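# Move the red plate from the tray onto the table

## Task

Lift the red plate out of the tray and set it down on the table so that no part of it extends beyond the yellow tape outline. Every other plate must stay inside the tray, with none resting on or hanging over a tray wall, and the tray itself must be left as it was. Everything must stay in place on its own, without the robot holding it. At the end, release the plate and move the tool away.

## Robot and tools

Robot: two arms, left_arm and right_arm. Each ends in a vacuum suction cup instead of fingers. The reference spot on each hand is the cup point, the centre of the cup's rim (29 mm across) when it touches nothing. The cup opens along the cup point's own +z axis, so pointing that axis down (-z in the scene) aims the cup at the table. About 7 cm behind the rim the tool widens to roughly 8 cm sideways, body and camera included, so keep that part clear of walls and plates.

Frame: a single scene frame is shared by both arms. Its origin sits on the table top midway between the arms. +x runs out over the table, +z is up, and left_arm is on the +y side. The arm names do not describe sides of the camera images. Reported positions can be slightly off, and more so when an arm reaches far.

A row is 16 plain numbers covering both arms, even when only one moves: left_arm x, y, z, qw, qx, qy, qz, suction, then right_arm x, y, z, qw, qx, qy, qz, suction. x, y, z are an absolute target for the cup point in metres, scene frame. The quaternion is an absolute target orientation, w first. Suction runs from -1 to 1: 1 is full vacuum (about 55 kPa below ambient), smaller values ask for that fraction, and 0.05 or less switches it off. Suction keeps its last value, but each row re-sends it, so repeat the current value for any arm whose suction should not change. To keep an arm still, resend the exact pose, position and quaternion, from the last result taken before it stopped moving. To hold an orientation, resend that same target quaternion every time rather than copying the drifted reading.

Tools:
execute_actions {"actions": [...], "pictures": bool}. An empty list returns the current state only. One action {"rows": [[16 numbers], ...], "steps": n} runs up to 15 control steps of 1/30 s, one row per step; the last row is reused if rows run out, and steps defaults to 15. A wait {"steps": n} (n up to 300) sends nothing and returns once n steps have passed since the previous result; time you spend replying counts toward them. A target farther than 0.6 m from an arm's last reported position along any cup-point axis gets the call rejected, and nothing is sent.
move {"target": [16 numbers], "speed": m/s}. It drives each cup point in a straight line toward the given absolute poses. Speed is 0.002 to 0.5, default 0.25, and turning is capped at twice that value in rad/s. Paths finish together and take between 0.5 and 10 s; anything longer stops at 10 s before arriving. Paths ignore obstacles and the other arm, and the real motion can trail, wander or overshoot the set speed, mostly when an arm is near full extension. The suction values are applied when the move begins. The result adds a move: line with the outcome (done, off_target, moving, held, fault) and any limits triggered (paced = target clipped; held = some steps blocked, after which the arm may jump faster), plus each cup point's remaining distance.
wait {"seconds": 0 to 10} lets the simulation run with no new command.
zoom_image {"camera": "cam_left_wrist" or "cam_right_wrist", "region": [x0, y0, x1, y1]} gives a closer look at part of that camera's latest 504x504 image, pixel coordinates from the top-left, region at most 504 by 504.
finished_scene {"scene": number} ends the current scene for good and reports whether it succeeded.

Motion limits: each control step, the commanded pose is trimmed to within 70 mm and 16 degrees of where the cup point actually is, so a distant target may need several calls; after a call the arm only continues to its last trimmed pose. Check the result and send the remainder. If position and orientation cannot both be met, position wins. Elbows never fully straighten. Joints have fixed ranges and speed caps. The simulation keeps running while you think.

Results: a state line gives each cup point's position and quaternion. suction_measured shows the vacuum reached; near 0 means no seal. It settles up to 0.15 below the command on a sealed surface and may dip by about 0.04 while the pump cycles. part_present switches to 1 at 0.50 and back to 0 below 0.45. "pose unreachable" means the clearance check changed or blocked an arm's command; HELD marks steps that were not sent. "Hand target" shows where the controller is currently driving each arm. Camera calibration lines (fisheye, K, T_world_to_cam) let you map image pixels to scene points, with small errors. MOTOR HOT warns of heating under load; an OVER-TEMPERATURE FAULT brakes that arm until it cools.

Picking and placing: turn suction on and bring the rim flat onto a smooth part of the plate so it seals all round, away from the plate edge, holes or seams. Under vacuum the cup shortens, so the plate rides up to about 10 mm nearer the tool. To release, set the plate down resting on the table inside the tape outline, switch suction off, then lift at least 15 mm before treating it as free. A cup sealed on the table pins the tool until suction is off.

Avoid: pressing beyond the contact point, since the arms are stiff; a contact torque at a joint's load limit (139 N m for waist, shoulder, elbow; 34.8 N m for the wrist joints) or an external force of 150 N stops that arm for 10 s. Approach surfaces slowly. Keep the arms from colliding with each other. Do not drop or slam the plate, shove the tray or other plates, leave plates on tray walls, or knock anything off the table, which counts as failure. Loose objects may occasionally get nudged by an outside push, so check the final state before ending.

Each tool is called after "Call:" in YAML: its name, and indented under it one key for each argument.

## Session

Call:
execute_actions:
  actions: []

Scene clock: 0.00 s of 4900.00 s.
left_arm: end_effector_position=(+0.5480, +0.5207, +0.3376) suction_measured=0.00 part_present=0 end_effector_quat_wxyz=(-0.004, -0.264, +0.965, -0.001) | right_arm: end_effector_position=(+0.4886, -0.3187, +0.3416) suction_measured=0.00 part_present=0 end_effector_quat_wxyz=(+0.001, +0.198, +0.980, +0.002)
Joint positions: left_arm=[ 0.262  0.135  0.189  0.002 -1.634  0.26 ] | right_arm=[ 0.266  0.128  0.192 -0.001 -1.631 -0.785]
Joint velocities: left_arm=[-0.     0.     0.     0.001 -0.    -0.   ] | right_arm=[ 0.    -0.     0.    -0.    -0.     0.002]
Hand target (left_arm): +0.548, +0.521, +0.338; -0.004, -0.264, +0.965, -0.001
Hand target (right_arm): +0.489, -0.319, +0.342; +0.001, +0.198, +0.980, +0.002
camera_calibration (this result's frames):
cam_left_wrist: T_world_to_cam=[[0.475012, -0.879466, 0.0300426, 0.195653], [-0.823048, -0.431942, 0.368806, 0.559675], [-0.311376, -0.199914, -0.929021, 0.689094], [0, 0, 0, 1]] pos_world=[0.582269, 0.551577, 0.427892]
cam_right_wrist: T_world_to_cam=[[-0.450154, -0.892871, -0.0119216, -0.0495943], [-0.842047, 0.420011, 0.338448, 0.445914], [-0.297184, 0.162392, -0.940909, 0.624039], [0, 0, 0, 1]] pos_world=[0.53861, -0.33291, 0.435654]

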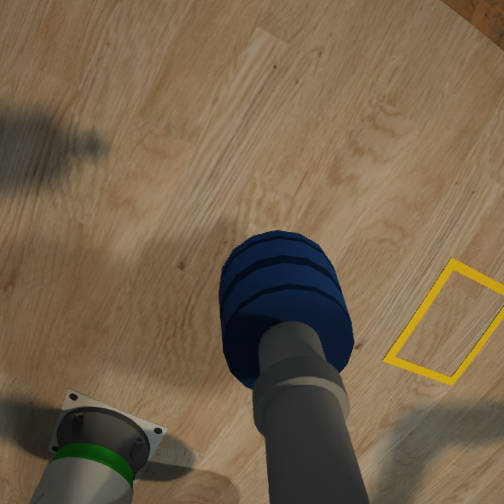

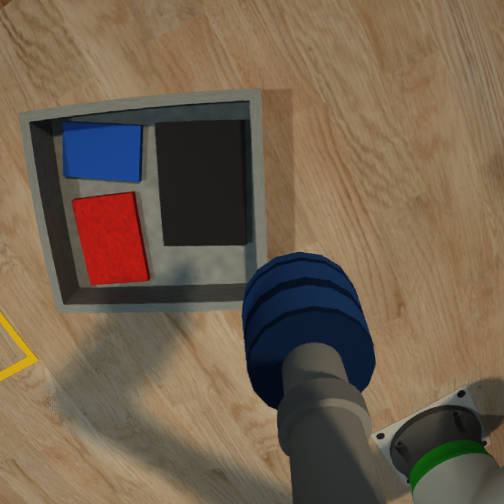

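Call:
move:
  target: [0.548,0.5207,0.3376,-0.004,-0.264,0.965,-0.001,0,0.493,-0.122,0.09,0,0.191,0.982,0,0]
  speed: 0.4

Call:
move:
  target: [0.548,0.5207,0.3376,-0.004,-0.264,0.965,-0.001,0,0.493,-0.122,0.04,0,0.191,0.982,0,1]
  speed: 0.08

Scene clock: 5.37 s of 4900.00 s.
left_arm: end_effector_position=(+0.5480, +0.5207, +0.3376) suction_measured=0.00 part_present=0 end_effector_quat_wxyz=(-0.004, -0.264, +0.965, -0.001) | right_arm: end_effector_position=(+0.4930, -0.1217, +0.0903) suction_measured=0.00 part_present=0 end_effector_quat_wxyz=(-0.000, +0.191, +0.982, +0.000)
Joint positions: left_arm=[ 0.262  0.134  0.189  0.002 -1.634  0.261] | right_arm=[ 0.589  0.41  -0.055 -0.001 -1.105 -1.093]
Joint velocities: left_arm=[-0.     0.001  0.001  0.     0.001  0.   ] | right_arm=[ 0.     0.002  0.    -0.     0.001 -0.   ]
Hand target (left_arm): +0.548, +0.521, +0.338; -0.004, -0.264, +0.965, -0.001
Hand target (right_arm): +0.493, -0.122, +0.090; -0.001, +0.191, +0.982, +0.000
Off the commanded pose (left_arm): 0.000 m, 0 deg.
Off the commanded pose (right_arm): 0.000 m, 0 deg.
After step 90, 1.10 s passed at rest.
move: done
camera_calibration (this result's frames):
cam_left_wrist: T_world_to_cam=[[0.475195, -0.879377, 0.0297772, 0.195614], [-0.823072, -0.432296, 0.368337, 0.560025], [-0.311034, -0.19954, -0.929215, 0.688758], [0, 0, 0, 1]] pos_world=[0.582214, 0.55155, 0.427902]
cam_right_wrist: T_world_to_cam=[[-0.436927, -0.899456, -0.00856431, 0.117617], [-0.846847, 0.408124, 0.341006, 0.452625], [-0.303225, 0.156247, -0.940022, 0.359063], [0, 0, 0, 1]] pos_world=[0.543571, -0.135038, 0.184187]

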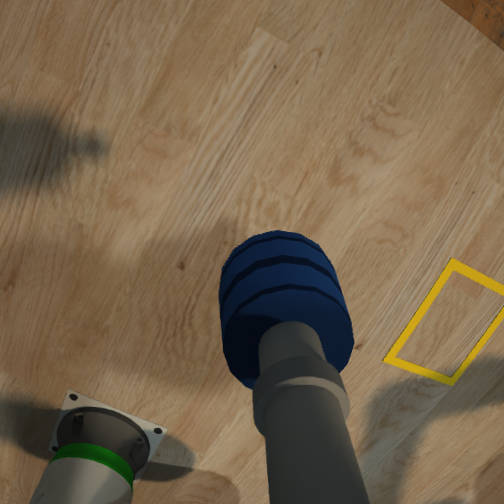

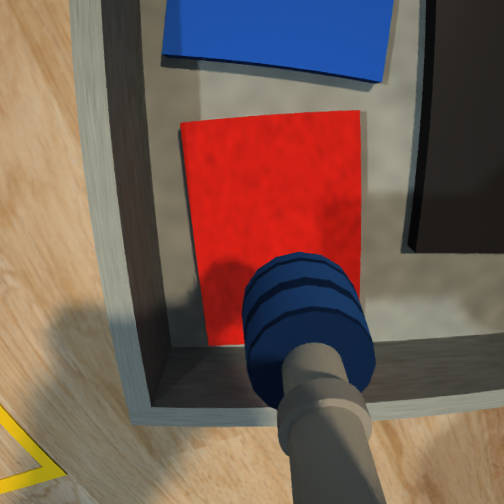

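Scene clock: 6.27 s of 4900.00 s.
left_arm: end_effector_position=(+0.5480, +0.5207, +0.3376) suction_measured=0.00 part_present=0 end_effector_quat_wxyz=(-0.004, -0.264, +0.965, -0.001) | right_arm: end_effector_position=(+0.4931, -0.1219, +0.0400) suction_measured=0.00 part_present=0 end_effector_quat_wxyz=(+0.000, +0.191, +0.982, -0.000)
Joint positions: left_arm=[ 0.262  0.134  0.189  0.002 -1.634  0.261] | right_arm=[ 0.59   0.471 -0.101  0.    -0.999 -1.093]
Joint velocities: left_arm=[ 0.001  0.001 -0.    -0.001  0.     0.   ] | right_arm=[-0.    -0.001 -0.    -0.     0.     0.   ]
Hand target (left_arm): +0.548, +0.521, +0.338; -0.004, -0.264, +0.965, -0.001
Hand target (right_arm): +0.493, -0.122, +0.040; +0.000, +0.191, +0.982, -0.000
Off the commanded pose (left_arm): 0.000 m, 0 deg.
Off the commanded pose (right_arm): 0.000 m, 0 deg.
move: done
camera_calibration (this result's frames):
cam_left_wrist: T_world_to_cam=[[0.475195, -0.879377, 0.0297772, 0.195614], [-0.823072, -0.432297, 0.368337, 0.560025], [-0.311034, -0.19954, -0.929215, 0.688758], [0, 0, 0, 1]] pos_world=[0.582214, 0.55155, 0.427902]
cam_right_wrist: T_world_to_cam=[[-0.436452, -0.89969, -0.00825542, 0.116779], [-0.847374, 0.407954, 0.339899, 0.470209], [-0.302435, 0.155345, -0.940426, 0.311429], [0, 0, 0, 1]] pos_world=[0.543598, -0.135138, 0.134017]

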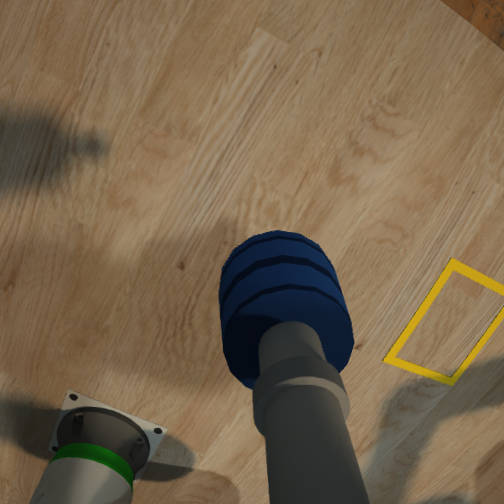

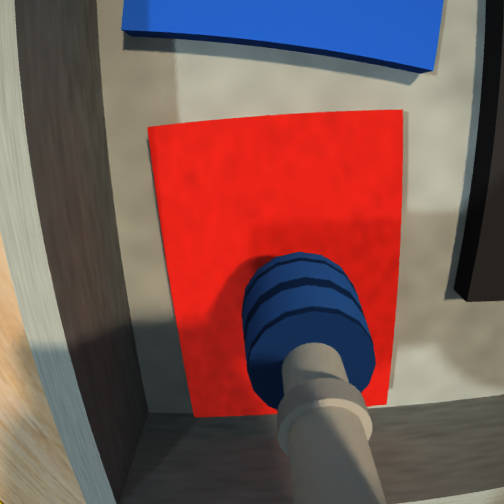

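Call:
move:
  target: [0.548,0.5207,0.3376,-0.004,-0.264,0.965,-0.001,0,0.494,-0.122,0.012,0,0.191,0.982,0,1]
  speed: 0.025

Call:
wait:
  seconds: 0.7

Scene clock: 10.23 s of 4900.00 s.
left_arm: end_effector_position=(+0.5480, +0.5207, +0.3376) suction_measured=0.00 part_present=0 end_effector_quat_wxyz=(-0.004, -0.264, +0.965, -0.001) | right_arm: end_effector_position=(+0.4941, -0.1219, +0.0120) suction_measured=0.43 part_present=0 end_effector_quat_wxyz=(+0.000, +0.191, +0.982, +0.000)
Joint positions: left_arm=[ 0.262  0.134  0.189  0.002 -1.634  0.261] | right_arm=[ 0.588  0.512 -0.117  0.    -0.942 -1.092]
Joint velocities: left_arm=[-0.     0.    -0.002  0.    -0.001 -0.   ] | right_arm=[ 0.    -0.    -0.    -0.001 -0.001  0.001]
Hand target (left_arm): +0.548, +0.521, +0.338; -0.004, -0.264, +0.965, -0.001
Hand target (right_arm): +0.494, -0.122, +0.012; +0.000, +0.191, +0.982, -0.000
Off the commanded pose (left_arm): 0.000 m, 0 deg.
Off the commanded pose (right_arm): 0.000 m, 0 deg.
move: done
camera_calibration (this result's frames):
cam_left_wrist: T_world_to_cam=[[0.475195, -0.879377, 0.0297772, 0.195614], [-0.823072, -0.432296, 0.368337, 0.560025], [-0.311034, -0.19954, -0.929215, 0.688758], [0, 0, 0, 1]] pos_world=[0.582214, 0.55155, 0.427902]
cam_right_wrist: T_world_to_cam=[[-0.436437, -0.899697, -0.00826893, 0.116916], [-0.847362, 0.407925, 0.339962, 0.480524], [-0.30249, 0.155379, -0.940403, 0.2854], [0, 0, 0, 1]] pos_world=[0.544535, -0.135174, 0.105998]

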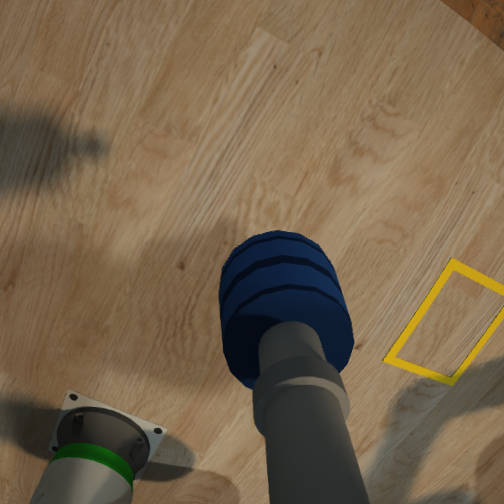

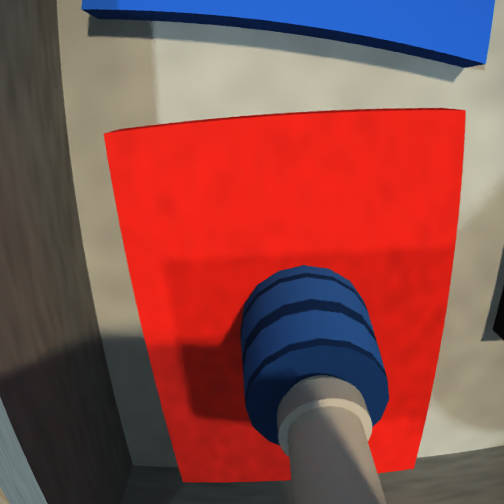

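Scene clock: 10.93 s of 4900.00 s.
left_arm: end_effector_position=(+0.5480, +0.5207, +0.3376) suction_measured=0.00 part_present=0 end_effector_quat_wxyz=(-0.004, -0.264, +0.965, -0.001) | right_arm: end_effector_position=(+0.4941, -0.1219, +0.0120) suction_measured=0.99 part_present=1 end_effector_quat_wxyz=(+0.000, +0.191, +0.982, -0.000)
Joint positions: left_arm=[ 0.262  0.134  0.189  0.002 -1.634  0.261] | right_arm=[ 0.588  0.512 -0.117  0.    -0.942 -1.092]
Joint velocities: left_arm=[-0.001  0.001 -0.     0.001  0.    -0.   ] | right_arm=[ 0.    -0.001  0.    -0.    -0.    -0.   ]
Hand target (left_arm): +0.548, +0.521, +0.338; -0.004, -0.264, +0.965, -0.001
Hand target (right_arm): +0.494, -0.122, +0.012; +0.000, +0.191, +0.982, -0.000
Off the commanded pose (left_arm): 0.000 m, 0 deg.
Off the commanded pose (right_arm): 0.000 m, 0 deg.
Steps of this call (steps 1 to 21: nothing new was sent). Readings (end_effector_position | what the end effector reports):
1: left_arm (+0.5480, +0.5207, +0.3376) | right_arm (+0.4941, -0.1219, +0.0120) | left_arm suction_measured=0.00 part_present=0 | right_arm suction_measured=0.49 part_present=0
2: left_arm (+0.5480, +0.5207, +0.3376) | right_arm (+0.4941, -0.1219, +0.0120) | left_arm suction_measured=0.00 part_present=0 | right_arm suction_measured=0.54 part_present=1
4: left_arm (+0.5480, +0.5207, +0.3376) | right_arm (+0.4941, -0.1219, +0.0120) | left_arm suction_measured=0.00 part_present=0 | right_arm suction_measured=0.65 part_present=1
8: left_arm (+0.5480, +0.5207, +0.3376) | right_arm (+0.4941, -0.1219, +0.0120) | left_arm suction_measured=0.00 part_present=0 | right_arm suction_measured=0.80 part_present=1
21: the state above
camera_calibration (this result's frames):
cam_left_wrist: T_world_to_cam=[[0.475194, -0.879377, 0.0297772, 0.195614], [-0.823072, -0.432296, 0.368337, 0.560025], [-0.311034, -0.19954, -0.929215, 0.688758], [0, 0, 0, 1]] pos_world=[0.582214, 0.55155, 0.427902]
cam_right_wrist: T_world_to_cam=[[-0.436437, -0.899697, -0.00824964, 0.11691], [-0.847357, 0.40793, 0.33997, 0.480524], [-0.302505, 0.155366, -0.9404, 0.285394], [0, 0, 0, 1]] pos_world=[0.544532, -0.135177, 0.105985]

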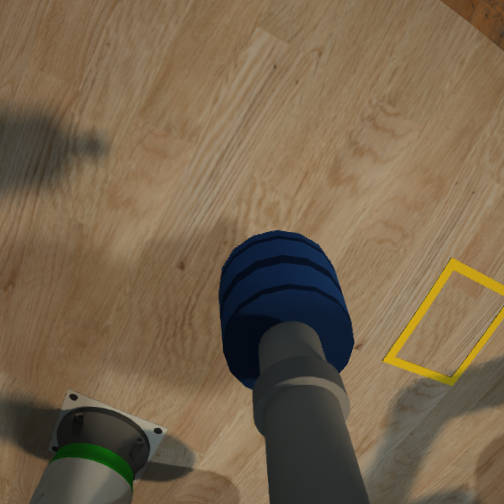

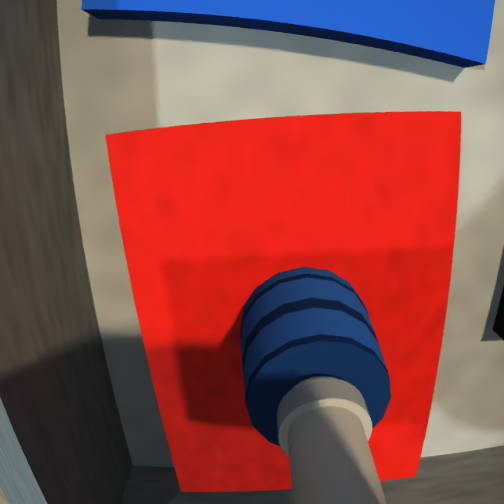

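Call:
move:
  target: [0.548,0.5207,0.3376,-0.004,-0.264,0.965,-0.001,0,0.497,-0.124,0.10,0,0.191,0.982,0,1]
  speed: 0.1

Call:
move:
  target: [0.548,0.5207,0.3376,-0.004,-0.264,0.965,-0.001,0,0.478,0.16,0.10,0,-0.035,0.999,0,1]

Call:
move:
  target: [0.548,0.5207,0.3376,-0.004,-0.264,0.965,-0.001,0,0.478,0.16,0.018,0,-0.035,0.999,0,1]
  speed: 0.1

Scene clock: 14.77 s of 4900.00 s.
left_arm: end_effector_position=(+0.5480, +0.5207, +0.3376) suction_measured=0.00 part_present=0 end_effector_quat_wxyz=(-0.004, -0.264, +0.965, -0.001) | right_arm: end_effector_position=(+0.4968, -0.1241, +0.1000) suction_measured=0.99 part_present=1 end_effector_quat_wxyz=(-0.000, +0.191, +0.982, +0.000)
Joint positions: left_arm=[ 0.262  0.134  0.189  0.002 -1.634  0.261] | right_arm=[ 0.582  0.405 -0.038 -0.    -1.128 -1.085]
Joint velocities: left_arm=[0.001 0.001 0.    0.001 0.    0.   ] | right_arm=[-0.     0.     0.    -0.     0.001 -0.   ]
Hand target (left_arm): +0.548, +0.521, +0.338; -0.004, -0.264, +0.965, -0.001
Hand target (right_arm): +0.497, -0.124, +0.100; -0.000, +0.191, +0.982, +0.000
Off the commanded pose (left_arm): 0.000 m, 0 deg.
Off the commanded pose (right_arm): 0.000 m, 0 deg.
move: done
camera_calibration (this result's frames):
cam_left_wrist: T_world_to_cam=[[0.475195, -0.879377, 0.0297772, 0.195614], [-0.823072, -0.432296, 0.368337, 0.560026], [-0.311034, -0.19954, -0.929215, 0.688758], [0, 0, 0, 1]] pos_world=[0.582214, 0.55155, 0.427902]
cam_right_wrist: T_world_to_cam=[[-0.436217, -0.899804, -0.00826746, 0.116724], [-0.847414, 0.407694, 0.340112, 0.453794], [-0.302663, 0.155368, -0.940349, 0.369336], [0, 0, 0, 1]] pos_world=[0.547253, -0.137363, 0.193929]

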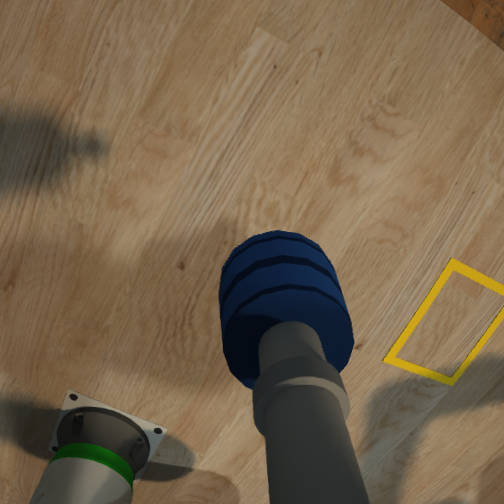

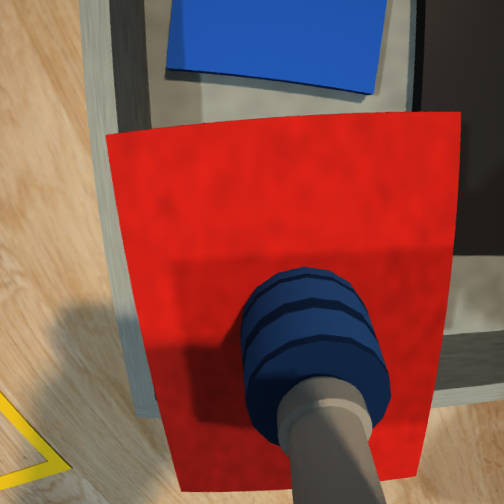

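Scene clock: 16.37 s of 4900.00 s.
left_arm: end_effector_position=(+0.5480, +0.5207, +0.3376) suction_measured=0.00 part_present=0 end_effector_quat_wxyz=(-0.004, -0.264, +0.965, -0.001) | right_arm: end_effector_position=(+0.4770, +0.1600, +0.1005) suction_measured=0.99 part_present=1 end_effector_quat_wxyz=(-0.001, -0.035, +0.999, +0.000)
Joint positions: left_arm=[ 0.262  0.134  0.189  0.002 -1.634  0.261] | right_arm=[ 0.9    0.798  0.581 -0.001 -1.353 -0.949]
Joint velocities: left_arm=[ 0.001  0.001  0.001 -0.    -0.     0.   ] | right_arm=[ 0.     0.     0.     0.    -0.001 -0.   ]
Hand target (left_arm): +0.548, +0.521, +0.338; -0.004, -0.264, +0.965, -0.001
Hand target (right_arm): +0.477, +0.160, +0.101; -0.001, -0.035, +0.999, +0.000
Off the commanded pose (left_arm): 0.000 m, 0 deg.
Off the commanded pose (right_arm): 0.001 m, 0 deg.
move: done
camera_calibration (this result's frames):
cam_left_wrist: T_world_to_cam=[[0.475195, -0.879377, 0.0297771, 0.195614], [-0.823072, -0.432296, 0.368337, 0.560025], [-0.311034, -0.19954, -0.929215, 0.688758], [0, 0, 0, 1]] pos_world=[0.582214, 0.55155, 0.427902]
cam_right_wrist: T_world_to_cam=[[0.0030222, -0.999957, -0.00882238, 0.170372], [-0.939995, -0.00585075, 0.341138, 0.431246], [-0.341174, 0.00726201, -0.939972, 0.361772], [0, 0, 0, 1]] pos_world=[0.528281, 0.170261, 0.194445]

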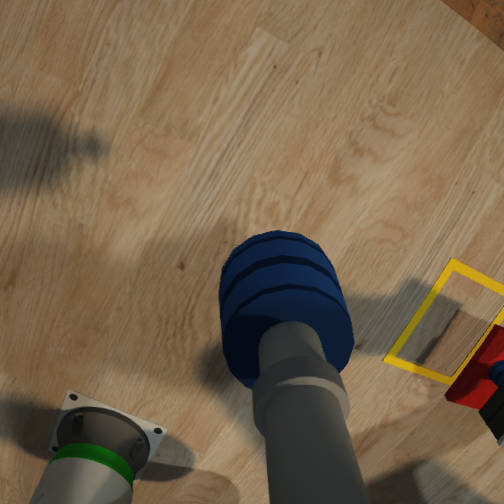

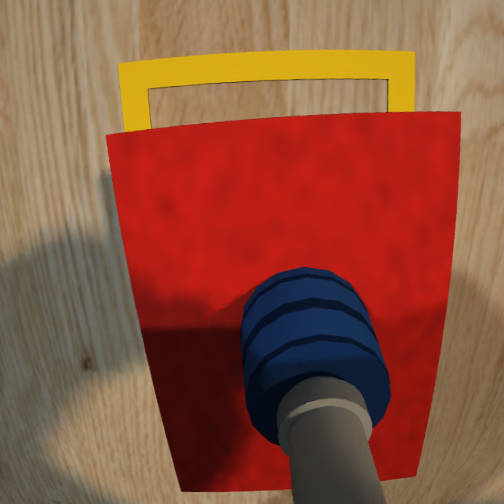

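Scene clock: 17.47 s of 4900.00 s.
left_arm: end_effector_position=(+0.5480, +0.5207, +0.3376) suction_measured=0.00 part_present=0 end_effector_quat_wxyz=(-0.004, -0.264, +0.965, -0.001) | right_arm: end_effector_position=(+0.4782, +0.1602, +0.0180) suction_measured=1.00 part_present=1 end_effector_quat_wxyz=(+0.000, -0.035, +0.999, -0.000)
Joint positions: left_arm=[ 0.262  0.134  0.189  0.002 -1.634  0.261] | right_arm=[ 0.899  0.868  0.501  0.    -1.204 -0.949]
Joint velocities: left_arm=[-0.     0.    -0.001 -0.001  0.001  0.001] | right_arm=[-0.    -0.     0.    -0.     0.002 -0.   ]
Hand target (left_arm): +0.548, +0.521, +0.338; -0.004, -0.264, +0.965, -0.001
Hand target (right_arm): +0.478, +0.160, +0.018; +0.000, -0.035, +0.999, -0.000
Off the commanded pose (left_arm): 0.000 m, 0 deg.
Off the commanded pose (right_arm): 0.000 m, 0 deg.
move: done
camera_calibration (this result's frames):
cam_left_wrist: T_world_to_cam=[[0.475195, -0.879377, 0.0297772, 0.195614], [-0.823072, -0.432296, 0.368337, 0.560025], [-0.311034, -0.19954, -0.929215, 0.688758], [0, 0, 0, 1]] pos_world=[0.582214, 0.55155, 0.427902]
cam_right_wrist: T_world_to_cam=[[0.0025158, -0.999963, -0.00821073, 0.170033], [-0.940452, -0.0051569, 0.339887, 0.460591], [-0.339917, 0.00686671, -0.94043, 0.284099], [0, 0, 0, 1]] pos_world=[0.529306, 0.170451, 0.112022]

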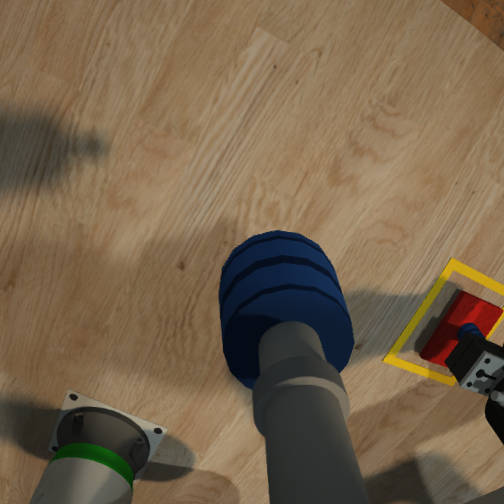

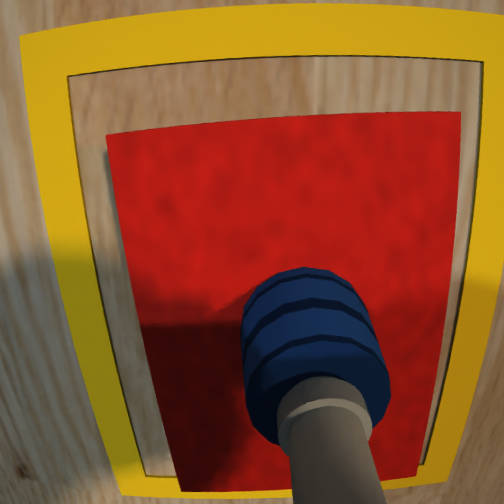

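Call:
move:
  target: [0.548,0.5207,0.3376,-0.004,-0.264,0.965,-0.001,0,0.479,0.16,0.003,0,-0.035,0.999,0,1]
  speed: 0.015

Call:
move:
  target: [0.548,0.5207,0.3376,-0.004,-0.264,0.965,-0.001,0,0.479,0.16,0.004,0,-0.035,0.999,0,0]
  speed: 0.002

Call:
move:
  target: [0.548,0.5207,0.3376,-0.004,-0.264,0.965,-0.001,0,0.47,0.12,0.23,0,-0.035,0.999,0,0]

Scene clock: 21.53 s of 4900.00 s.
left_arm: end_effector_position=(+0.5480, +0.5207, +0.3376) suction_measured=0.00 part_present=0 end_effector_quat_wxyz=(-0.004, -0.264, +0.965, -0.001) | right_arm: end_effector_position=(+0.4790, +0.1601, +0.0031) suction_measured=0.99 part_present=1 end_effector_quat_wxyz=(+0.000, -0.035, +0.999, +0.000)
Joint positions: left_arm=[ 0.262  0.134  0.189  0.002 -1.634  0.261] | right_arm=[ 0.898  0.885  0.493  0.    -1.179 -0.947]
Joint velocities: left_arm=[ 0.    -0.    -0.    -0.     0.    -0.001] | right_arm=[-0.001  0.001 -0.001  0.001 -0.    -0.   ]
Hand target (left_arm): +0.548, +0.521, +0.338; -0.004, -0.264, +0.965, -0.001
Hand target (right_arm): +0.479, +0.160, +0.003; +0.000, -0.035, +0.999, -0.000
Off the commanded pose (left_arm): 0.000 m, 0 deg.
Off the commanded pose (right_arm): 0.000 m, 0 deg.
move: done
camera_calibration (this result's frames):
cam_left_wrist: T_world_to_cam=[[0.475195, -0.879377, 0.0297772, 0.195614], [-0.823072, -0.432296, 0.368337, 0.560025], [-0.311034, -0.19954, -0.929215, 0.688758], [0, 0, 0, 1]] pos_world=[0.582214, 0.55155, 0.427902]
cam_right_wrist: T_world_to_cam=[[0.00265023, -0.999961, -0.00836682, 0.16973], [-0.940443, -0.00533656, 0.33991, 0.466518], [-0.339942, 0.00696768, -0.940421, 0.270355], [0, 0, 0, 1]] pos_world=[0.530189, 0.170329, 0.0970929]

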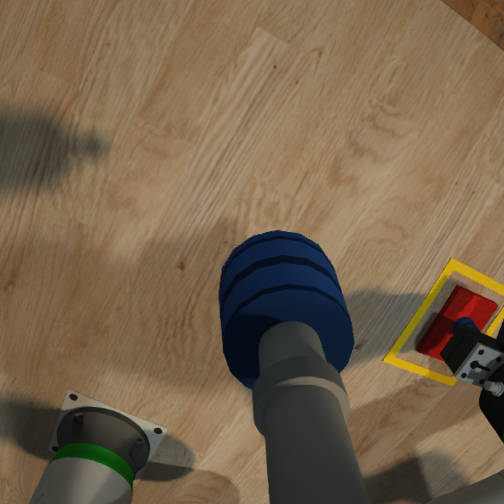

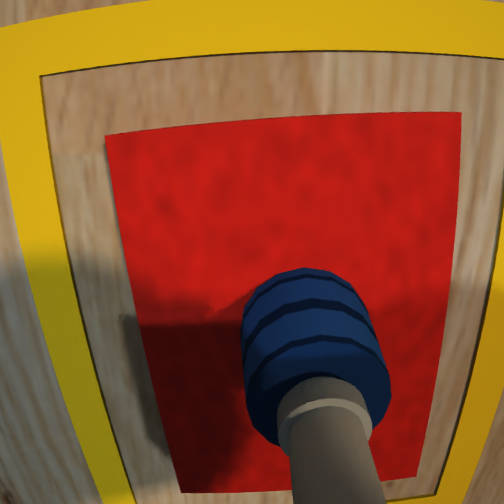

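Scene clock: 22.23 s of 4900.00 s.
left_arm: end_effector_position=(+0.5480, +0.5207, +0.3376) suction_measured=0.00 part_present=0 end_effector_quat_wxyz=(-0.004, -0.264, +0.965, -0.001) | right_arm: end_effector_position=(+0.4790, +0.1600, +0.0040) suction_measured=0.00 part_present=0 end_effector_quat_wxyz=(-0.000, -0.035, +0.999, -0.000)
Joint positions: left_arm=[ 0.262  0.134  0.189  0.002 -1.634  0.261] | right_arm=[ 0.898  0.884  0.494  0.    -1.181 -0.947]
Joint velocities: left_arm=[ 0.     0.001  0.     0.001  0.001 -0.   ] | right_arm=[-0.    -0.001  0.     0.001 -0.     0.001]
Hand target (left_arm): +0.548, +0.521, +0.338; -0.004, -0.264, +0.965, -0.001
Hand target (right_arm): +0.479, +0.160, +0.004; -0.000, -0.035, +0.999, +0.000
Off the commanded pose (left_arm): 0.000 m, 0 deg.
Off the commanded pose (right_arm): 0.000 m, 0 deg.
move: done
camera_calibration (this result's frames):
cam_left_wrist: T_world_to_cam=[[0.475195, -0.879377, 0.0297773, 0.195614], [-0.823072, -0.432297, 0.368337, 0.560025], [-0.311034, -0.199541, -0.929215, 0.688758], [0, 0, 0, 1]] pos_world=[0.582214, 0.55155, 0.427902]
cam_right_wrist: T_world_to_cam=[[0.00266159, -0.999963, -0.00815679, 0.169612], [-0.940399, -0.00527673, 0.340033, 0.466145], [-0.340064, 0.00676561, -0.940378, 0.271236], [0, 0, 0, 1]] pos_world=[0.530148, 0.17023, 0.0979428]

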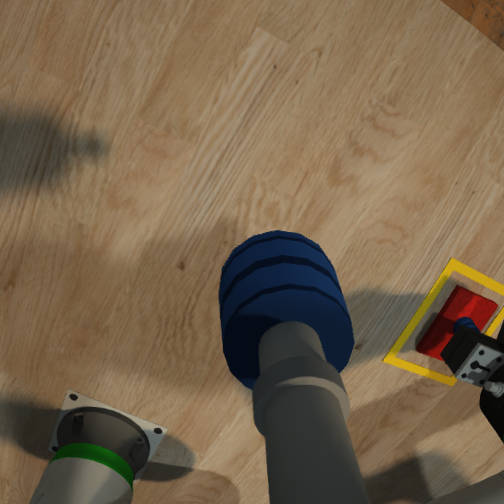

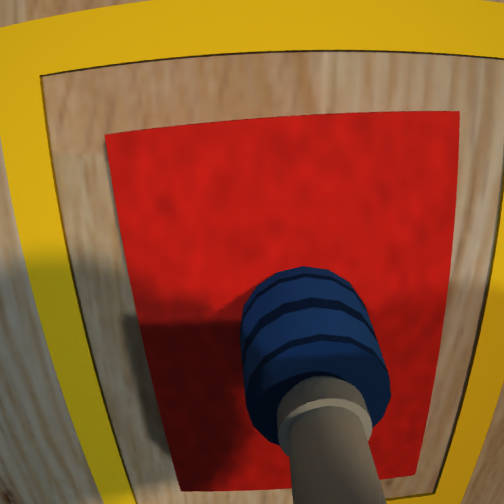

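Scene clock: 23.53 s of 4900.00 s.
left_arm: end_effector_position=(+0.5480, +0.5207, +0.3376) suction_measured=0.00 part_present=0 end_effector_quat_wxyz=(-0.004, -0.264, +0.965, -0.001) | right_arm: end_effector_position=(+0.4697, +0.1194, +0.2299) suction_measured=0.00 part_present=0 end_effector_quat_wxyz=(+0.000, -0.035, +0.999, +0.000)
Joint positions: left_arm=[ 0.262  0.134  0.189  0.002 -1.634  0.261] | right_arm=[ 0.878  0.65   0.64  -0.    -1.561 -0.927]
Joint velocities: left_arm=[-0.001  0.    -0.    -0.     0.001  0.   ] | right_arm=[ 0.     0.001  0.001 -0.001  0.    -0.002]
Hand target (left_arm): +0.548, +0.521, +0.338; -0.004, -0.264, +0.965, -0.001
Hand target (right_arm): +0.470, +0.119, +0.230; +0.000, -0.035, +0.999, +0.000
Off the commanded pose (left_arm): 0.000 m, 0 deg.
Off the commanded pose (right_arm): 0.001 m, 0 deg.
move: done
camera_calibration (this result's frames):
cam_left_wrist: T_world_to_cam=[[0.475195, -0.879377, 0.0297773, 0.195614], [-0.823072, -0.432296, 0.368337, 0.560025], [-0.311034, -0.199541, -0.929215, 0.688758], [0, 0, 0, 1]] pos_world=[0.582214, 0.55155, 0.427902]
cam_right_wrist: T_world_to_cam=[[0.00310896, -0.999961, -0.0082637, 0.130744], [-0.940412, -0.0057335, 0.339989, 0.380482], [-0.340023, 0.00671427, -0.940393, 0.480777], [0, 0, 0, 1]] pos_world=[0.520878, 0.129692, 0.32384]

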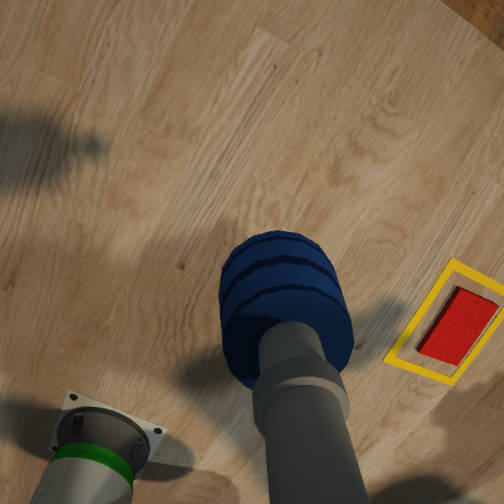

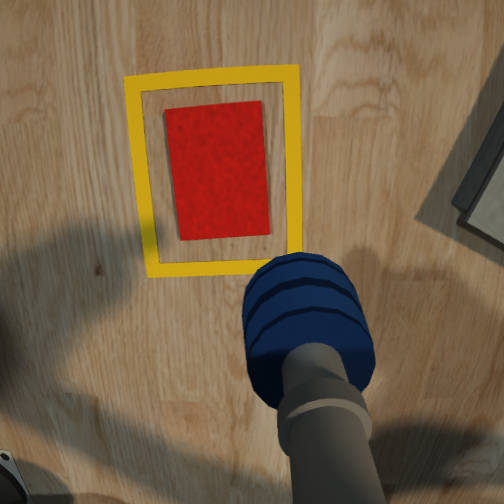

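Call:
finished_scene:
  scene: 2

The scene is finished: the task was done.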